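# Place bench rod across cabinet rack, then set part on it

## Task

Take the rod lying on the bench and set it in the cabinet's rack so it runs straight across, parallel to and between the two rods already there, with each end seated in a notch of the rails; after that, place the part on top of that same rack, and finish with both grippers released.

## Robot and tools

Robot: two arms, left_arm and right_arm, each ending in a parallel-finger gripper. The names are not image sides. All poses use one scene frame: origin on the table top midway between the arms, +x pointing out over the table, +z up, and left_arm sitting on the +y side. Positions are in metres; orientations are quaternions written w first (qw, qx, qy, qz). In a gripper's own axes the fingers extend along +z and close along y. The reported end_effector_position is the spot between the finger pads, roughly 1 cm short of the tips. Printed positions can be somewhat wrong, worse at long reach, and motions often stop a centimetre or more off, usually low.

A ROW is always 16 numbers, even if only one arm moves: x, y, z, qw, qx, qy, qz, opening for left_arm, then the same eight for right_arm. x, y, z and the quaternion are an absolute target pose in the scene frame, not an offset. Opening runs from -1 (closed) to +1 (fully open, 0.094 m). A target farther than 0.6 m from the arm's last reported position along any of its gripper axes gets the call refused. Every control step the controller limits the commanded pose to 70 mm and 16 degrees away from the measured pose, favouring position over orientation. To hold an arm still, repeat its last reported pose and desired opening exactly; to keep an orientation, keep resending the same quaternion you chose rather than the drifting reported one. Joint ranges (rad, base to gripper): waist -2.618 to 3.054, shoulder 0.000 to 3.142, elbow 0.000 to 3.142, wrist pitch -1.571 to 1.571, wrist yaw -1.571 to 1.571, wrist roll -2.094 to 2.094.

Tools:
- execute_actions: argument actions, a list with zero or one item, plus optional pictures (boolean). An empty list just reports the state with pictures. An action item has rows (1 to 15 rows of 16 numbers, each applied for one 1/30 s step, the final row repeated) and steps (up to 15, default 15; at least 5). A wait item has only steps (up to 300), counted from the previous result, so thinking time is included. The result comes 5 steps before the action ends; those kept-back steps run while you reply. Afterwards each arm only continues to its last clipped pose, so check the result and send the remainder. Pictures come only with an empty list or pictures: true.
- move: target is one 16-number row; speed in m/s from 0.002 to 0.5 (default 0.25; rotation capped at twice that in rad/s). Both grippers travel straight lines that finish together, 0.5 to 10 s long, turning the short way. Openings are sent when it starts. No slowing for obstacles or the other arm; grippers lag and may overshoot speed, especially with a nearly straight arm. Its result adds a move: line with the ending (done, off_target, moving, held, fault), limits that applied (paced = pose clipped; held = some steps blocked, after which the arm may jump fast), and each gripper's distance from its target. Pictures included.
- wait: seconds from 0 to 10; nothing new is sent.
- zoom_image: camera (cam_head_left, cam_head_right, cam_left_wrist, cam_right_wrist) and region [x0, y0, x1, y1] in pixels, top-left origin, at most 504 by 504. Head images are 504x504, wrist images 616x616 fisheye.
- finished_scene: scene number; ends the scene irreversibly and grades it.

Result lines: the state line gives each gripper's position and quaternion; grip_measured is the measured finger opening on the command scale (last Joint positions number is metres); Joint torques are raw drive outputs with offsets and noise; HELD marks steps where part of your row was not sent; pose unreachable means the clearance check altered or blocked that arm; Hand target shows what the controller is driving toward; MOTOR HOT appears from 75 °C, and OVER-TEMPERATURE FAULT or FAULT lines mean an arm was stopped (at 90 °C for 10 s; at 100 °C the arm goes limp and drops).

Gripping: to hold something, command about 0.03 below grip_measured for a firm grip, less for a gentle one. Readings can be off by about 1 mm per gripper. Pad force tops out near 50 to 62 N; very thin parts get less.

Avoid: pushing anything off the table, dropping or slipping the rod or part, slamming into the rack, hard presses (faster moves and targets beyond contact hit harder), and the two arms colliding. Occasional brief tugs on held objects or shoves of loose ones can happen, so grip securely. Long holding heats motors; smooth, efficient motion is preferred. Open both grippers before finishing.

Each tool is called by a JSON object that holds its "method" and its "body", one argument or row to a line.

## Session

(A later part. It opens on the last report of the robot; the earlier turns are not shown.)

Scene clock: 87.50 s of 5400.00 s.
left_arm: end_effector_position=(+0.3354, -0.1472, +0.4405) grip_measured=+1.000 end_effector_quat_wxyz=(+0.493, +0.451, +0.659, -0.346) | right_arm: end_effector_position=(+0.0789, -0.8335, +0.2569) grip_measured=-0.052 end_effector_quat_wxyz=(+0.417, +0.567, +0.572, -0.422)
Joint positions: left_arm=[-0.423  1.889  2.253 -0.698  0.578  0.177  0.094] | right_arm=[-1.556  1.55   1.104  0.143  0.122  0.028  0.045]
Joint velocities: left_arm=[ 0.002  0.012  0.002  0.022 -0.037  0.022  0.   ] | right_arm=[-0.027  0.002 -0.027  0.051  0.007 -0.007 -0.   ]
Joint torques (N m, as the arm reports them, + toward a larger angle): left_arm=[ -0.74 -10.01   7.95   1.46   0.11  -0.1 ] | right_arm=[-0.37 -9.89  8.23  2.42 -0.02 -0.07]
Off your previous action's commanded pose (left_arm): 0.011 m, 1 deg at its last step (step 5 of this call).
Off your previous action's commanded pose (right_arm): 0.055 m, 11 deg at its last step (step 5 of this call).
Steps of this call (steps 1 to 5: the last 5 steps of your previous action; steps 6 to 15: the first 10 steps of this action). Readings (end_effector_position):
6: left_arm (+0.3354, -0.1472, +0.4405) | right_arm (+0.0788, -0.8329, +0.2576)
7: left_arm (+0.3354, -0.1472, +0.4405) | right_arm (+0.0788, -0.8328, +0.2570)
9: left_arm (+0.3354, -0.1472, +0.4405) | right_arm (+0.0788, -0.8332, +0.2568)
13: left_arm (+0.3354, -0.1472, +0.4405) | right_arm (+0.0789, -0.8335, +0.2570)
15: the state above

In contact. Drag back.

{"method": "execute_actions", "body": {
  "actions": [
    {"rows":[[0.33,-0.15,0.45,0.5,0.45,0.65,-0.35,1,0.078,-0.84,0.302,0.458,0.539,0.539,-0.458,-0.1],[0.33,-0.15,0.45,0.5,0.45,0.65,-0.35,1,0.078,-0.837,0.302,0.458,0.539,0.539,-0.458,-0.1],[0.33,-0.15,0.45,0.5,0.45,0.65,-0.35,1,0.078,-0.834,0.302,0.455,0.541,0.541,-0.455,-0.1],[0.33,-0.15,0.45,0.5,0.45,0.65,-0.35,1,0.078,-0.831,0.302,0.455,0.541,0.541,-0.455,-0.1],[0.33,-0.15,0.45,0.5,0.45,0.65,-0.35,1,0.078,-0.828,0.302,0.455,0.541,0.541,-0.455,-0.1],[0.33,-0.15,0.45,0.5,0.45,0.65,-0.35,1,0.078,-0.825,0.302,0.455,0.541,0.541,-0.455,-0.1],[0.33,-0.15,0.45,0.5,0.45,0.65,-0.35,1,0.078,-0.822,0.302,0.455,0.541,0.541,-0.455,-0.1],[0.33,-0.15,0.45,0.5,0.45,0.65,-0.35,1,0.078,-0.82,0.302,0.455,0.541,0.541,-0.455,-0.1]],"steps":15}
  ]
}}

{"method": "wait", "body": {
  "seconds": 0.2
}}

{"method": "zoom_image", "body": {
  "camera": "cam_left_wrist",
  "region": [395,195,455,250]
}}

{"method": "zoom_image", "body": {
  "camera": "cam_right_wrist",
  "region": [420,220,580,380]
}}

Scene clock: 88.27 s of 5400.00 s.
left_arm: end_effector_position=(+0.3354, -0.1472, +0.4405) grip_measured=+1.000 end_effector_quat_wxyz=(+0.493, +0.451, +0.659, -0.346) | right_arm: end_effector_position=(+0.0776, -0.8230, +0.2560) grip_measured=-0.052 end_effector_quat_wxyz=(+0.417, +0.567, +0.572, -0.422)
Joint positions: left_arm=[-0.423  1.889  2.253 -0.698  0.578  0.177  0.094] | right_arm=[-1.556  1.511  1.063  0.143  0.122  0.028  0.045]
Joint velocities: left_arm=[-0.022  0.022 -0.012 -0.022 -0.022  0.066  0.   ] | right_arm=[ 0.007 -0.164 -0.144 -0.037  0.081 -0.037 -0.   ]
Joint torques (N m, as the arm reports them, + toward a larger angle): left_arm=[ -0.7  -10.     7.96   1.47   0.1   -0.1 ] | right_arm=[  0.18 -11.63   8.45   2.05   0.03  -0.1 ]
Off your previous action's commanded pose (left_arm): 0.011 m, 1 deg at its last step (step 5 of this call).
Off your previous action's commanded pose (right_arm): 0.046 m, 9 deg at its last step (step 5 of this call).
Steps of this call (steps 1 to 5: the last 5 steps of your previous action; steps 6 to 13: nothing new was sent; steps 14 to 23: the first 10 steps of this action). Readings (end_effector_position):
14: left_arm (+0.3354, -0.1472, +0.4405) | right_arm (+0.0789, -0.8336, +0.2569)
15: left_arm (+0.3354, -0.1472, +0.4405) | right_arm (+0.0789, -0.8336, +0.2569)
17: left_arm (+0.3354, -0.1472, +0.4405) | right_arm (+0.0789, -0.8335, +0.2567)
21: left_arm (+0.3354, -0.1472, +0.4405) | right_arm (+0.0781, -0.8273, +0.2563)
23: the state above

Scene clock: 88.63 s of 5400.00 s.
left_arm: end_effector_position=(+0.3354, -0.1472, +0.4405) grip_measured=+1.000 end_effector_quat_wxyz=(+0.493, +0.451, +0.659, -0.346) | right_arm: end_effector_position=(+0.0773, -0.8208, +0.2558) grip_measured=-0.052 end_effector_quat_wxyz=(+0.416, +0.567, +0.572, -0.421)
Joint positions: left_arm=[-0.423  1.889  2.253 -0.698  0.578  0.177  0.094] | right_arm=[-1.556  1.502  1.056  0.141  0.122  0.028  0.045]
Joint velocities: left_arm=[ 0.007  0.002 -0.002 -0.007  0.022  0.022  0.   ] | right_arm=[-0.017 -0.007 -0.007 -0.051  0.022  0.081  0.   ]
Joint torques (N m, as the arm reports them, + toward a larger angle): left_arm=[ -0.71 -10.02   7.95   1.47   0.11  -0.09] | right_arm=[  0.22 -12.25   8.01   2.01   0.04  -0.03]
Hand target (left_arm): +0.330, -0.150, +0.450; +0.501, +0.451, +0.651, -0.350
Hand target (right_arm): +0.078, -0.818, +0.301; +0.455, +0.542, +0.541, -0.455
Off the commanded pose (left_arm): 0.011 m, 1 deg.
Off the commanded pose (right_arm): 0.046 m, 8 deg.
Kept back: nothing.
Steps of this call (steps 1 to 5: the last 5 steps of your previous action; steps 6 to 11: nothing new was sent). Readings (end_effector_position):
1: left_arm (+0.3354, -0.1472, +0.4405) | right_arm (+0.0774, -0.8218, +0.2559)
2: left_arm (+0.3354, -0.1472, +0.4405) | right_arm (+0.0773, -0.8211, +0.2560)
4: left_arm (+0.3354, -0.1472, +0.4405) | right_arm (+0.0773, -0.8208, +0.2558)
8: left_arm (+0.3354, -0.1472, +0.4405) | right_arm (+0.0773, -0.8208, +0.2558)
11: the state above

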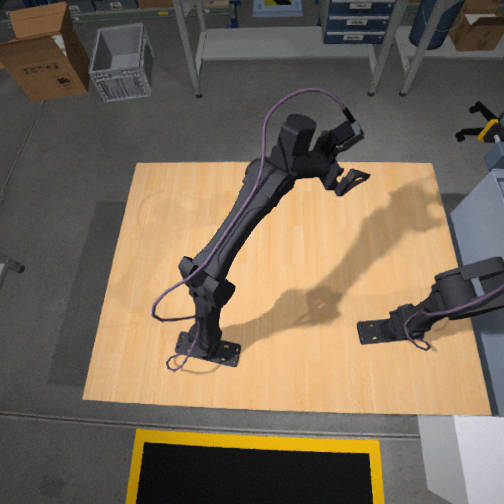

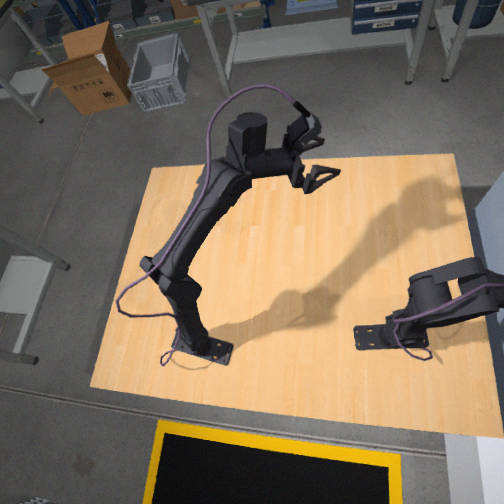

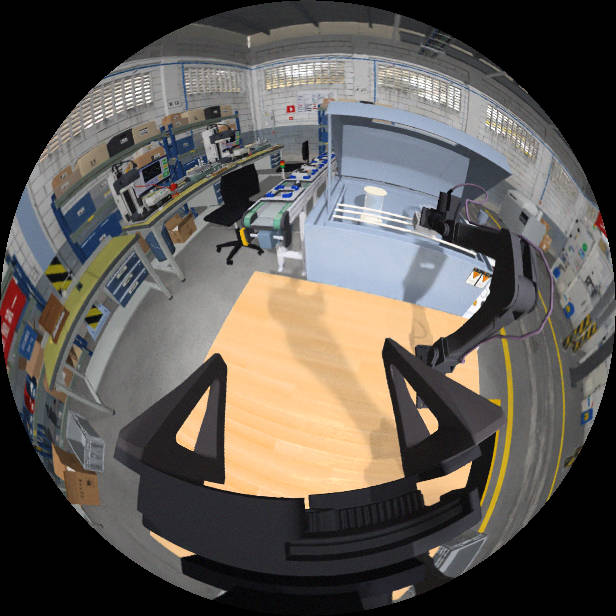

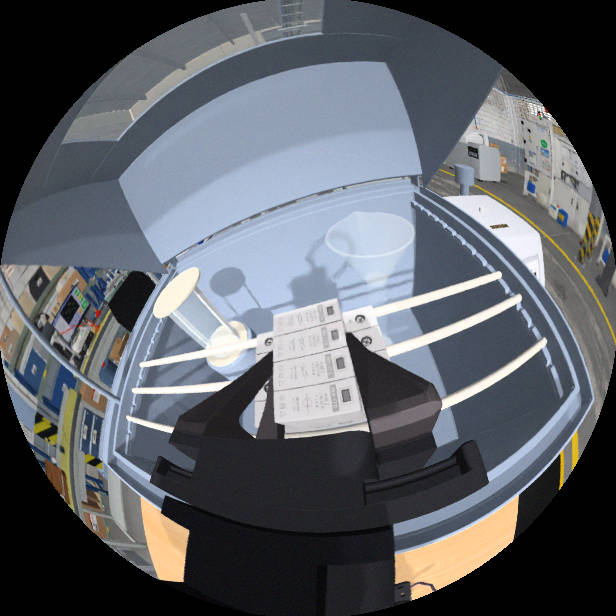

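Region (395, 195, 455, 250) of cam_left_wrist's 616x616 image, scaled by 8.400, with more detail than that image has; it fills the top 462 rows of this view, and the rest is white.

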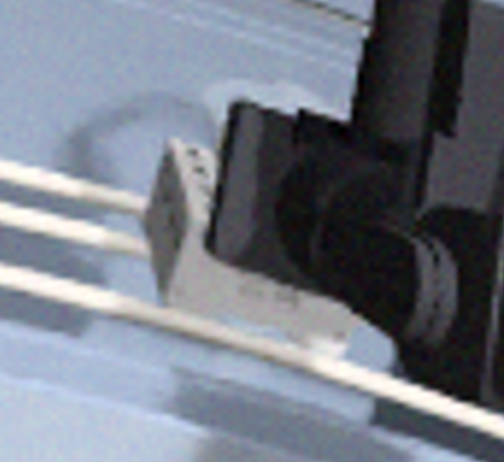

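Region (420, 220, 580, 380) of cam_right_wrist's 616x616 image, scaled by 3.150, with more detail than that image has.

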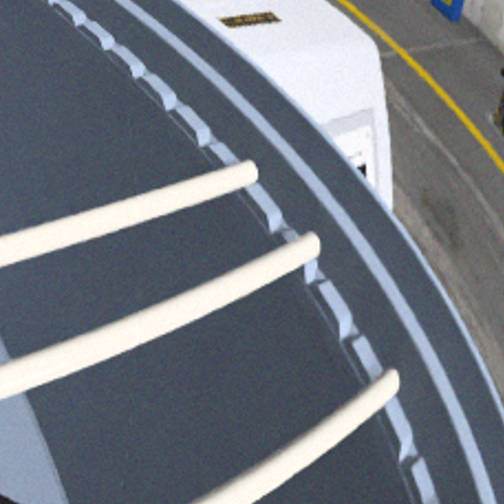

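{"method": "execute_actions", "body": {
  "actions": [
    {"rows":[[0.33,-0.15,0.45,0.5,0.45,0.65,-0.35,1,0.078,-0.82,0.302,0.445,0.549,0.549,-0.445,-0.1],[0.33,-0.15,0.45,0.5,0.45,0.65,-0.35,1,0.078,-0.82,0.302,0.44,0.553,0.553,-0.44,-0.1],[0.33,-0.15,0.45,0.5,0.45,0.65,-0.35,1,0.078,-0.82,0.302,0.435,0.557,0.557,-0.435,-0.1],[0.33,-0.15,0.45,0.5,0.45,0.65,-0.35,1,0.078,-0.82,0.302,0.435,0.557,0.557,-0.435,-0.1],[0.33,-0.15,0.45,0.5,0.45,0.65,-0.35,1,0.078,-0.818,0.302,0.435,0.557,0.557,-0.435,-0.1],[0.33,-0.15,0.45,0.5,0.45,0.65,-0.35,1,0.078,-0.816,0.301,0.435,0.557,0.557,-0.435,-0.1],[0.33,-0.15,0.45,0.5,0.45,0.65,-0.35,1,0.078,-0.814,0.30,0.435,0.557,0.557,-0.435,-0.1],[0.33,-0.15,0.45,0.5,0.45,0.65,-0.35,1,0.078,-0.812,0.30,0.435,0.557,0.557,-0.435,-0.1],[0.33,-0.15,0.45,0.5,0.45,0.65,-0.35,1,0.078,-0.81,0.30,0.435,0.557,0.557,-0.435,-0.1]],"steps":15}
  ]
}}

{"method": "wait", "body": {
  "seconds": 0.2
}}

{"method": "zoom_image", "body": {
  "camera": "cam_left_wrist",
  "region": [395,195,455,250]
}}

{"method": "zoom_image", "body": {
  "camera": "cam_right_wrist",
  "region": [420,220,580,380]
}}

Scene clock: 89.37 s of 5400.00 s.
left_arm: end_effector_position=(+0.3354, -0.1472, +0.4405) grip_measured=+1.000 end_effector_quat_wxyz=(+0.493, +0.451, +0.659, -0.346) | right_arm: end_effector_position=(+0.0765, -0.8143, +0.2568) grip_measured=-0.052 end_effector_quat_wxyz=(+0.401, +0.577, +0.583, -0.408)
Joint positions: left_arm=[-0.423  1.889  2.253 -0.698  0.578  0.177  0.094] | right_arm=[-1.556  1.484  1.09   0.037  0.121  0.031  0.045]
Joint velocities: left_arm=[-0.002 -0.007  0.007  0.081 -0.081 -0.066  0.   ] | right_arm=[-0.032 -0.125  0.012 -0.271 -0.037  0.051 -0.   ]
Joint torques (N m, as the arm reports them, + toward a larger angle): left_arm=[ -0.7  -10.     7.98   1.46   0.1   -0.08] | right_arm=[  0.59 -11.97   8.34   2.05   0.07   0.05]
Steps of this call (steps 1 to 12: nothing new was sent; steps 13 to 22: the first 10 steps of this action). Readings (end_effector_position):
13: left_arm (+0.3354, -0.1472, +0.4405) | right_arm (+0.0772, -0.8206, +0.2552)
14: left_arm (+0.3354, -0.1472, +0.4405) | right_arm (+0.0772, -0.8205, +0.2557)
16: left_arm (+0.3354, -0.1472, +0.4405) | right_arm (+0.0773, -0.8200, +0.2563)
20: left_arm (+0.3354, -0.1472, +0.4405) | right_arm (+0.0769, -0.8172, +0.2565)
22: the state above

Scene clock: 89.73 s of 5400.00 s.
left_arm: end_effector_position=(+0.3354, -0.1472, +0.4405) grip_measured=+1.000 end_effector_quat_wxyz=(+0.493, +0.451, +0.659, -0.346) | right_arm: end_effector_position=(+0.0760, -0.8104, +0.2557) grip_measured=-0.052 end_effector_quat_wxyz=(+0.396, +0.580, +0.586, -0.404)
Joint positions: left_arm=[-0.423  1.889  2.253 -0.698  0.578  0.177  0.094] | right_arm=[-1.556  1.473  1.09   0.01   0.121  0.032  0.045]
Joint velocities: left_arm=[ 0.007 -0.007  0.002 -0.066 -0.022  0.007  0.   ] | right_arm=[-0.002 -0.002  0.002 -0.022  0.007 -0.066 -0.   ]
Joint torques (N m, as the arm reports them, + toward a larger angle): left_arm=[-0.71 -9.98  7.94  1.47  0.1  -0.09] | right_arm=[  0.16 -11.87   8.27   1.91   0.06  -0.01]
Hand target (left_arm): +0.330, -0.150, +0.450; +0.501, +0.451, +0.651, -0.350
Hand target (right_arm): +0.078, -0.808, +0.300; +0.435, +0.558, +0.557, -0.435
Off the commanded pose (left_arm): 0.011 m, 1 deg.
Off the commanded pose (right_arm): 0.044 m, 7 deg.
Kept back: nothing.
Steps of this call (steps 1 to 5: the last 5 steps of your previous action; steps 6 to 11: nothing new was sent). Readings (end_effector_position):
1: left_arm (+0.3354, -0.1472, +0.4405) | right_arm (+0.0764, -0.8130, +0.2566)
2: left_arm (+0.3354, -0.1472, +0.4405) | right_arm (+0.0762, -0.8119, +0.2558)
4: left_arm (+0.3354, -0.1472, +0.4405) | right_arm (+0.0761, -0.8110, +0.2557)
8: left_arm (+0.3354, -0.1472, +0.4405) | right_arm (+0.0760, -0.8104, +0.2557)
11: the state above

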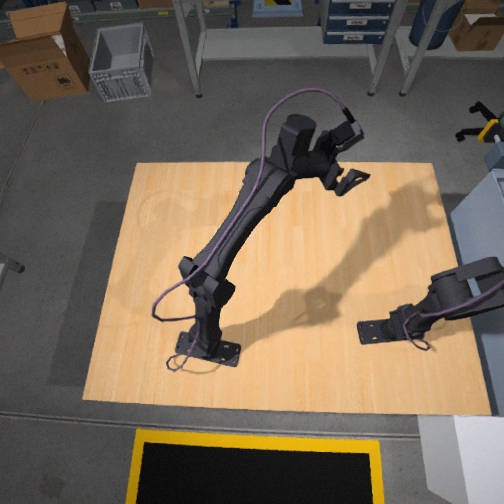

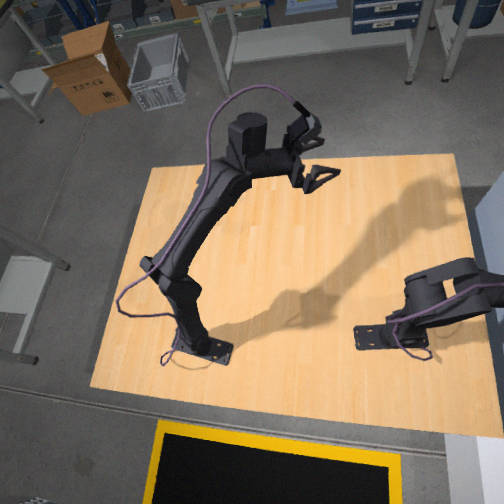

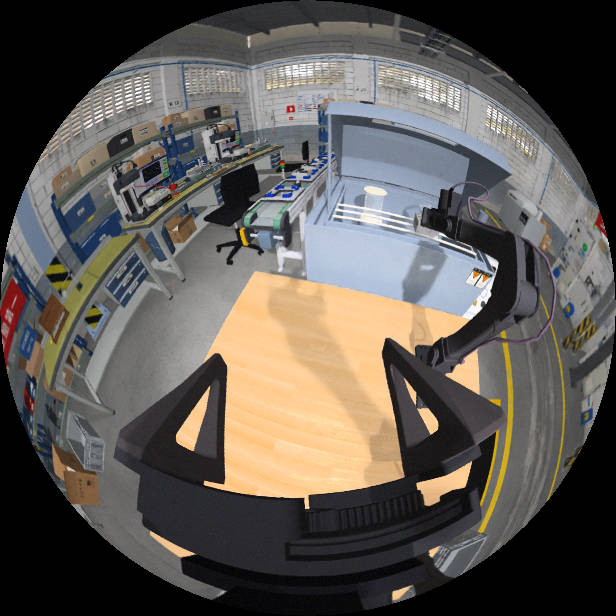

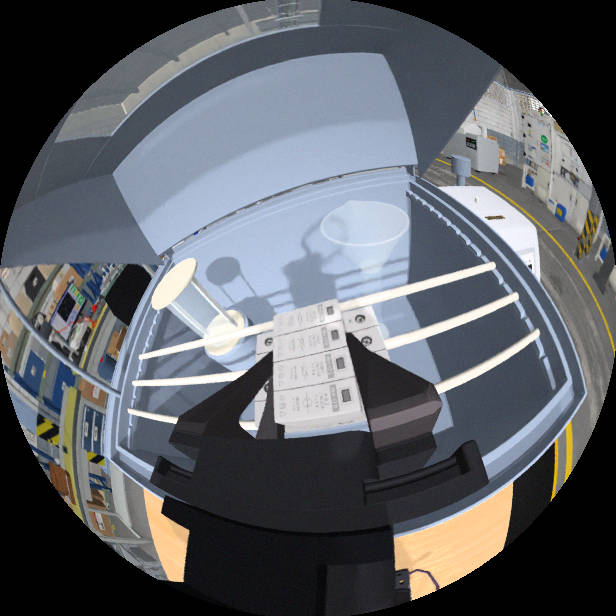

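Region (395, 195, 455, 250) of cam_left_wrist's 616x616 image, scaled by 8.400, with more detail than that image has; it fills the top 462 rows of this view, and the rest is white.

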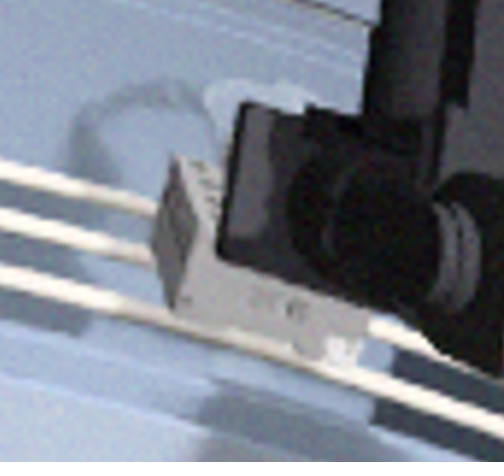

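Region (420, 220, 580, 380) of cam_right_wrist's 616x616 image, scaled by 3.150, with more detail than that image has.

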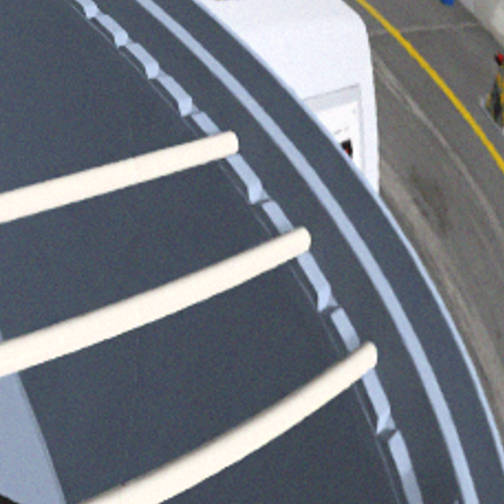

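{"method": "execute_actions", "body": {
  "actions": [
    {"rows":[[0.33,-0.15,0.45,0.5,0.45,0.65,-0.35,1,0.078,-0.809,0.302,0.445,0.549,0.549,-0.445,-0.1],[0.33,-0.15,0.45,0.5,0.45,0.65,-0.35,1,0.078,-0.808,0.302,0.45,0.545,0.545,-0.45,-0.1],[0.33,-0.15,0.45,0.5,0.45,0.65,-0.35,1,0.078,-0.807,0.302,0.455,0.541,0.541,-0.455,-0.1],[0.33,-0.15,0.45,0.5,0.45,0.65,-0.35,1,0.078,-0.807,0.301,0.458,0.539,0.539,-0.458,-0.1]],"steps":15}
  ]
}}

{"method": "wait", "body": {
  "seconds": 0.2
}}

{"method": "zoom_image", "body": {
  "camera": "cam_left_wrist",
  "region": [395,195,455,250]
}}

Scene clock: 90.30 s of 5400.00 s.
left_arm: end_effector_position=(+0.3354, -0.1472, +0.4405) grip_measured=+1.000 end_effector_quat_wxyz=(+0.493, +0.451, +0.659, -0.346) | right_arm: end_effector_position=(+0.0752, -0.8040, +0.2553) grip_measured=-0.052 end_effector_quat_wxyz=(+0.414, +0.571, +0.573, -0.418)
Joint positions: left_arm=[-0.423  1.889  2.253 -0.698  0.578  0.177  0.094] | right_arm=[-1.556  1.438  1.006  0.116  0.122  0.033  0.045]
Joint velocities: left_arm=[ 0.002 -0.002  0.012 -0.037 -0.007 -0.081  0.   ] | right_arm=[-0.007  0.007 -0.037  0.095 -0.037 -0.037 -0.   ]
Joint torques (N m, as the arm reports them, + toward a larger angle): left_arm=[ -0.69 -10.03   7.99   1.46   0.09  -0.1 ] | right_arm=[  0.59 -10.42   7.88   2.18   0.11  -0.05]
Steps of this call (steps 1 to 7: nothing new was sent; steps 8 to 17: the first 10 steps of this action). Readings (end_effector_position):
8: left_arm (+0.3354, -0.1472, +0.4405) | right_arm (+0.0760, -0.8101, +0.2554)
9: left_arm (+0.3354, -0.1472, +0.4405) | right_arm (+0.0759, -0.8091, +0.2547)
11: left_arm (+0.3354, -0.1472, +0.4405) | right_arm (+0.0754, -0.8062, +0.2545)
15: left_arm (+0.3354, -0.1472, +0.4405) | right_arm (+0.0751, -0.8039, +0.2549)
17: the state above

Scene clock: 90.67 s of 5400.00 s.
left_arm: end_effector_position=(+0.3354, -0.1472, +0.4405) grip_measured=+1.000 end_effector_quat_wxyz=(+0.493, +0.451, +0.659, -0.346) | right_arm: end_effector_position=(+0.0751, -0.8042, +0.2555) grip_measured=-0.052 end_effector_quat_wxyz=(+0.415, +0.570, +0.572, -0.419)
Joint positions: left_arm=[-0.423  1.889  2.253 -0.698  0.578  0.177  0.094] | right_arm=[-1.556  1.438  1.003  0.124  0.122  0.033  0.045]
Joint velocities: left_arm=[ 0.012 -0.002  0.012 -0.066 -0.081  0.022  0.   ] | right_arm=[-0.002  0.002 -0.002 -0.022  0.095  0.007 -0.001]
Joint torques (N m, as the arm reports them, + toward a larger angle): left_arm=[ -0.68 -10.     8.     1.47   0.11  -0.09] | right_arm=[  0.65 -10.61   8.03   2.21   0.15  -0.09]
Hand target (left_arm): +0.330, -0.150, +0.450; +0.501, +0.451, +0.651, -0.350
Hand target (right_arm): +0.078, -0.804, +0.300; +0.457, +0.540, +0.539, -0.457
Off the commanded pose (left_arm): 0.011 m, 1 deg.
Off the commanded pose (right_arm): 0.046 m, 8 deg.
Kept back: nothing.
Steps of this call (steps 1 to 5: the last 5 steps of your previous action; steps 6 to 11: nothing new was sent). Readings (end_effector_position):
1: left_arm (+0.3354, -0.1472, +0.4405) | right_arm (+0.0751, -0.8041, +0.2553)
2: left_arm (+0.3354, -0.1472, +0.4405) | right_arm (+0.0751, -0.8041, +0.2554)
4: left_arm (+0.3354, -0.1472, +0.4405) | right_arm (+0.0751, -0.8041, +0.2554)
8: left_arm (+0.3354, -0.1472, +0.4405) | right_arm (+0.0751, -0.8042, +0.2555)
11: the state above

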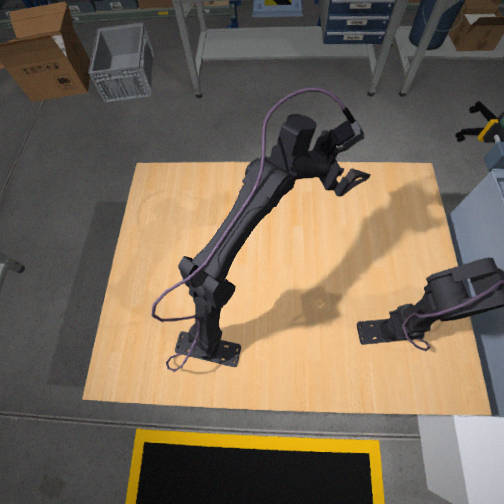

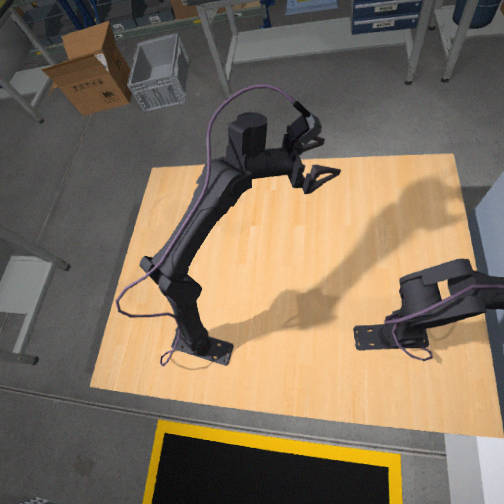

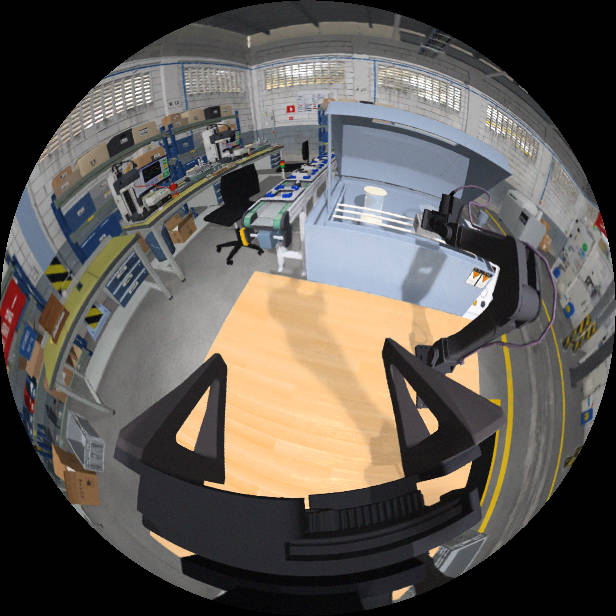

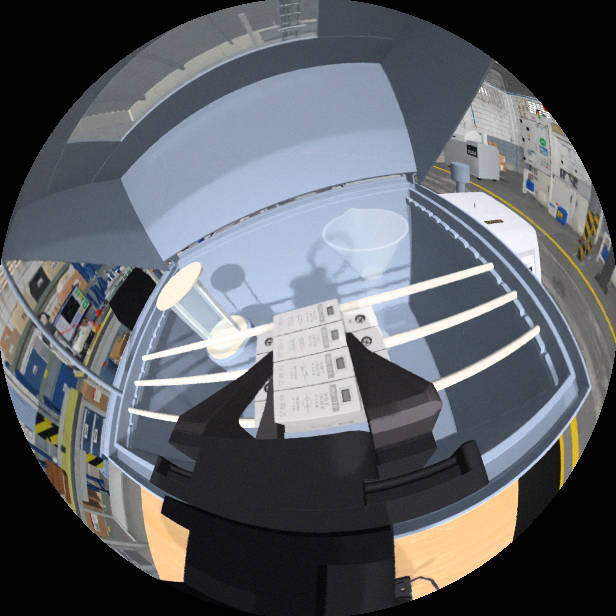

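Region (395, 195, 455, 250) of cam_left_wrist's 616x616 image, scaled by 8.400, with more detail than that image has; it fills the top 462 rows of this view, and the rest is white.

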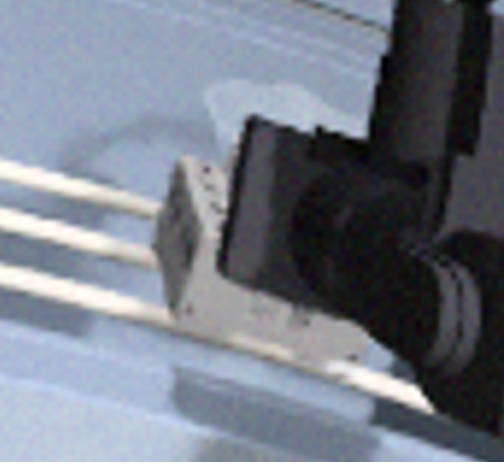

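{"method": "execute_actions", "body": {
  "actions": [
    {"rows":[[0.33,-0.15,0.45,0.5,0.45,0.65,-0.35,1,0.078,-0.808,0.296,0.45,0.545,0.545,-0.45,-0.1],[0.33,-0.15,0.45,0.5,0.45,0.65,-0.35,1,0.078,-0.809,0.291,0.445,0.549,0.549,-0.445,-0.1],[0.33,-0.15,0.45,0.5,0.45,0.65,-0.35,1,0.078,-0.81,0.286,0.44,0.553,0.553,-0.44,-0.1],[0.33,-0.15,0.45,0.5,0.45,0.65,-0.35,1,0.078,-0.81,0.282,0.435,0.557,0.557,-0.435,-0.1]],"steps":14}
  ]
}}

{"method": "execute_actions", "body": {
  "actions": [
    {"rows":[[0.33,-0.15,0.45,0.5,0.45,0.65,-0.35,1,0.078,-0.81,0.282,0.435,0.557,0.557,-0.435,0.3]],"steps":12}
  ]
}}

{"method": "move", "body": {
  "target": [0.33,-0.15,0.45,0.5,0.45,0.65,-0.35,1,0.078,-0.77,0.36,0.42,0.569,0.569,-0.42,0.3],
  "speed": 0.2
}}

{"method": "zoom_image", "body": {
  "camera": "cam_left_wrist",
  "region": [380,180,490,270]
}}

Scene clock: 91.27 s of 5400.00 s.
left_arm: end_effector_position=(+0.3354, -0.1472, +0.4405) grip_measured=+1.000 end_effector_quat_wxyz=(+0.493, +0.451, +0.659, -0.346) | right_arm: end_effector_position=(+0.0751, -0.8040, +0.2549) grip_measured=-0.052 end_effector_quat_wxyz=(+0.414, +0.570, +0.573, -0.418)
Joint positions: left_arm=[-0.423  1.889  2.253 -0.698  0.578  0.177  0.094] | right_arm=[-1.556  1.438  1.003  0.122  0.122  0.033  0.045]
Joint velocities: left_arm=[0.012 0.012 0.002 0.051 0.037 0.022 0.   ] | right_arm=[ 0.007  0.022  0.002 -0.007 -0.051 -0.007 -0.   ]
Joint torques (N m, as the arm reports them, + toward a larger angle): left_arm=[ -0.73 -10.03   7.98   1.46   0.09  -0.09] | right_arm=[ 0.36 -7.59 10.28  1.68  0.1   0.01]
Steps of this call (steps 1 to 9: nothing new was sent; steps 10 to 18: the first 9 steps of this action). Readings (end_effector_position):
10: left_arm (+0.3354, -0.1472, +0.4405) | right_arm (+0.0751, -0.8042, +0.2555)
11: left_arm (+0.3354, -0.1472, +0.4405) | right_arm (+0.0751, -0.8042, +0.2554)
13: left_arm (+0.3354, -0.1472, +0.4405) | right_arm (+0.0751, -0.8040, +0.2549)
17: left_arm (+0.3354, -0.1472, +0.4405) | right_arm (+0.0751, -0.8040, +0.2549)
18: the state above

Scene clock: 91.67 s of 5400.00 s.
left_arm: end_effector_position=(+0.3354, -0.1472, +0.4405) grip_measured=+1.000 end_effector_quat_wxyz=(+0.493, +0.451, +0.659, -0.346) | right_arm: end_effector_position=(+0.0753, -0.8059, +0.2621) grip_measured=+0.298 end_effector_quat_wxyz=(+0.420, +0.567, +0.569, -0.422)
Joint positions: left_arm=[-0.423  1.889  2.253 -0.698  0.578  0.177  0.094] | right_arm=[-1.556  1.438  1.016  0.125  0.122  0.033  0.061]
Joint velocities: left_arm=[-0.012  0.002 -0.017 -0.007 -0.022 -0.066  0.   ] | right_arm=[ 0.012 -0.002  0.027 -0.037 -0.022 -0.007 -0.001]
Joint torques (N m, as the arm reports them, + toward a larger angle): left_arm=[ -0.72 -10.02   7.96   1.46   0.09  -0.1 ] | right_arm=[ 0.39 -7.12  9.42  1.56  0.09 -0.01]
Off your previous action's commanded pose (left_arm): 0.011 m, 1 deg at its last step (step 5 of this call).
Off your previous action's commanded pose (right_arm): 0.028 m, 4 deg at its last step (step 5 of this call).
Steps of this call (steps 1 to 5: the last 5 steps of your previous action; steps 6 to 12: the first 7 steps of this action). Readings (end_effector_position):
6: left_arm (+0.3354, -0.1472, +0.4405) | right_arm (+0.0751, -0.8040, +0.2549)
7: left_arm (+0.3354, -0.1472, +0.4405) | right_arm (+0.0751, -0.8044, +0.2562)
9: left_arm (+0.3354, -0.1472, +0.4405) | right_arm (+0.0752, -0.8051, +0.2591)
12: the state above

Scene clock: 93.20 s of 5400.00 s.
left_arm: end_effector_position=(+0.3354, -0.1472, +0.4405) grip_measured=+1.000 end_effector_quat_wxyz=(+0.493, +0.451, +0.659, -0.346) | right_arm: end_effector_position=(+0.0765, -0.7718, +0.3478) grip_measured=+0.298 end_effector_quat_wxyz=(+0.414, +0.570, +0.575, -0.416)
Joint positions: left_arm=[-0.423  1.889  2.253 -0.698  0.578  0.177  0.094] | right_arm=[-1.538  1.319  1.283 -0.285  0.134  0.038  0.061]
Joint velocities: left_arm=[-0.007 -0.002  0.017 -0.022  0.037 -0.007  0.   ] | right_arm=[-0.002 -0.002 -0.002  0.007  0.022  0.037 -0.002]
Joint torques (N m, as the arm reports them, + toward a larger angle): left_arm=[ -0.75 -10.05   7.97   1.46   0.11  -0.1 ] | right_arm=[ 0.61 -6.39  8.77  1.32  0.1   0.07]
Hand target (left_arm): +0.330, -0.150, +0.450; +0.501, +0.451, +0.651, -0.350
Hand target (right_arm): +0.078, -0.768, +0.360; +0.420, +0.569, +0.569, -0.420
Off your previous action's commanded pose (left_arm): 0.011 m, 1 deg at its last step (step 5 of this call).
Off your previous action's commanded pose (right_arm): 0.020 m, 3 deg at its last step (step 5 of this call).
Off the commanded pose (left_arm): 0.011 m, 1 deg.
Off the commanded pose (right_arm): 0.012 m, 1 deg.
Kept back: nothing.
move: off_target (left_arm, right_arm)

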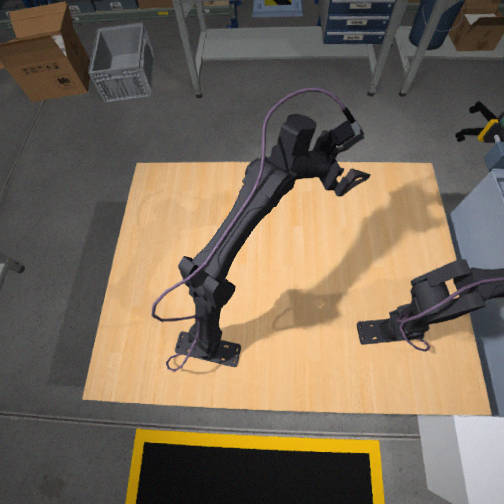

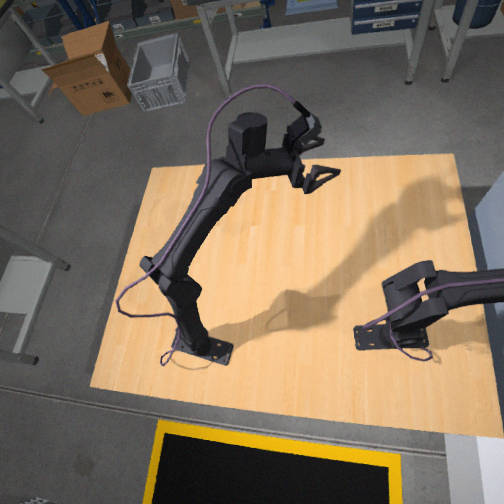

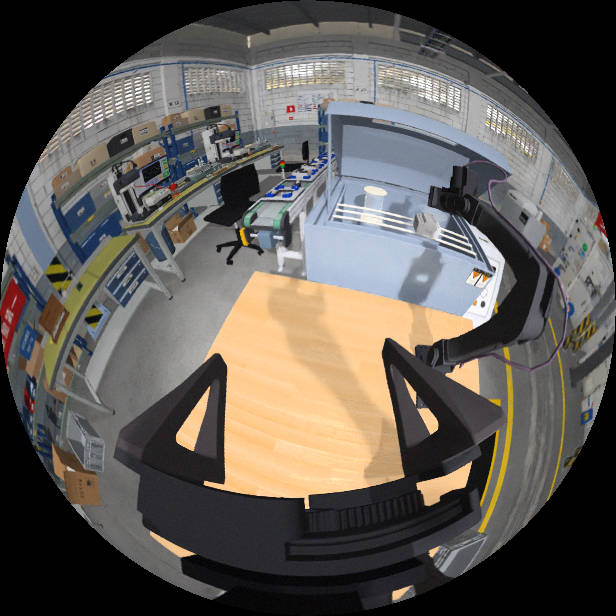

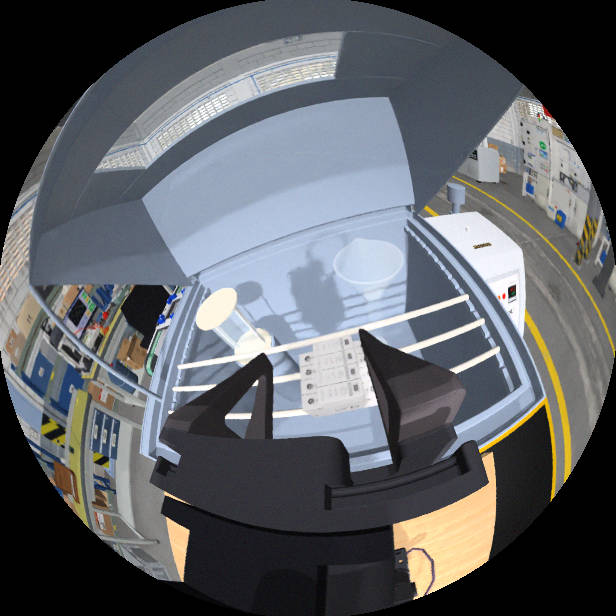

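Region (380, 180, 490, 270) of cam_left_wrist's 616x616 image, scaled by 4.582, with more detail than that image has; it fills the top 412 rows of this view, and the rest is white.

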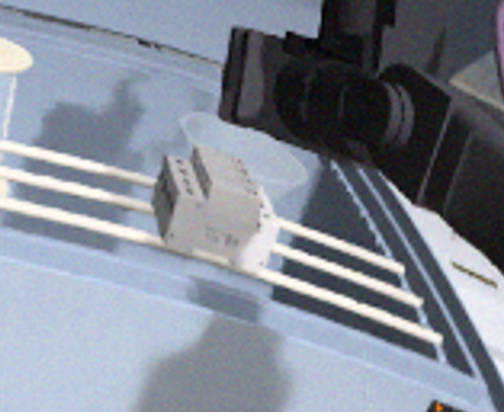

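{"method": "finished_scene", "body": {
  "scene": 2
}}

The scene is finished: the task was done.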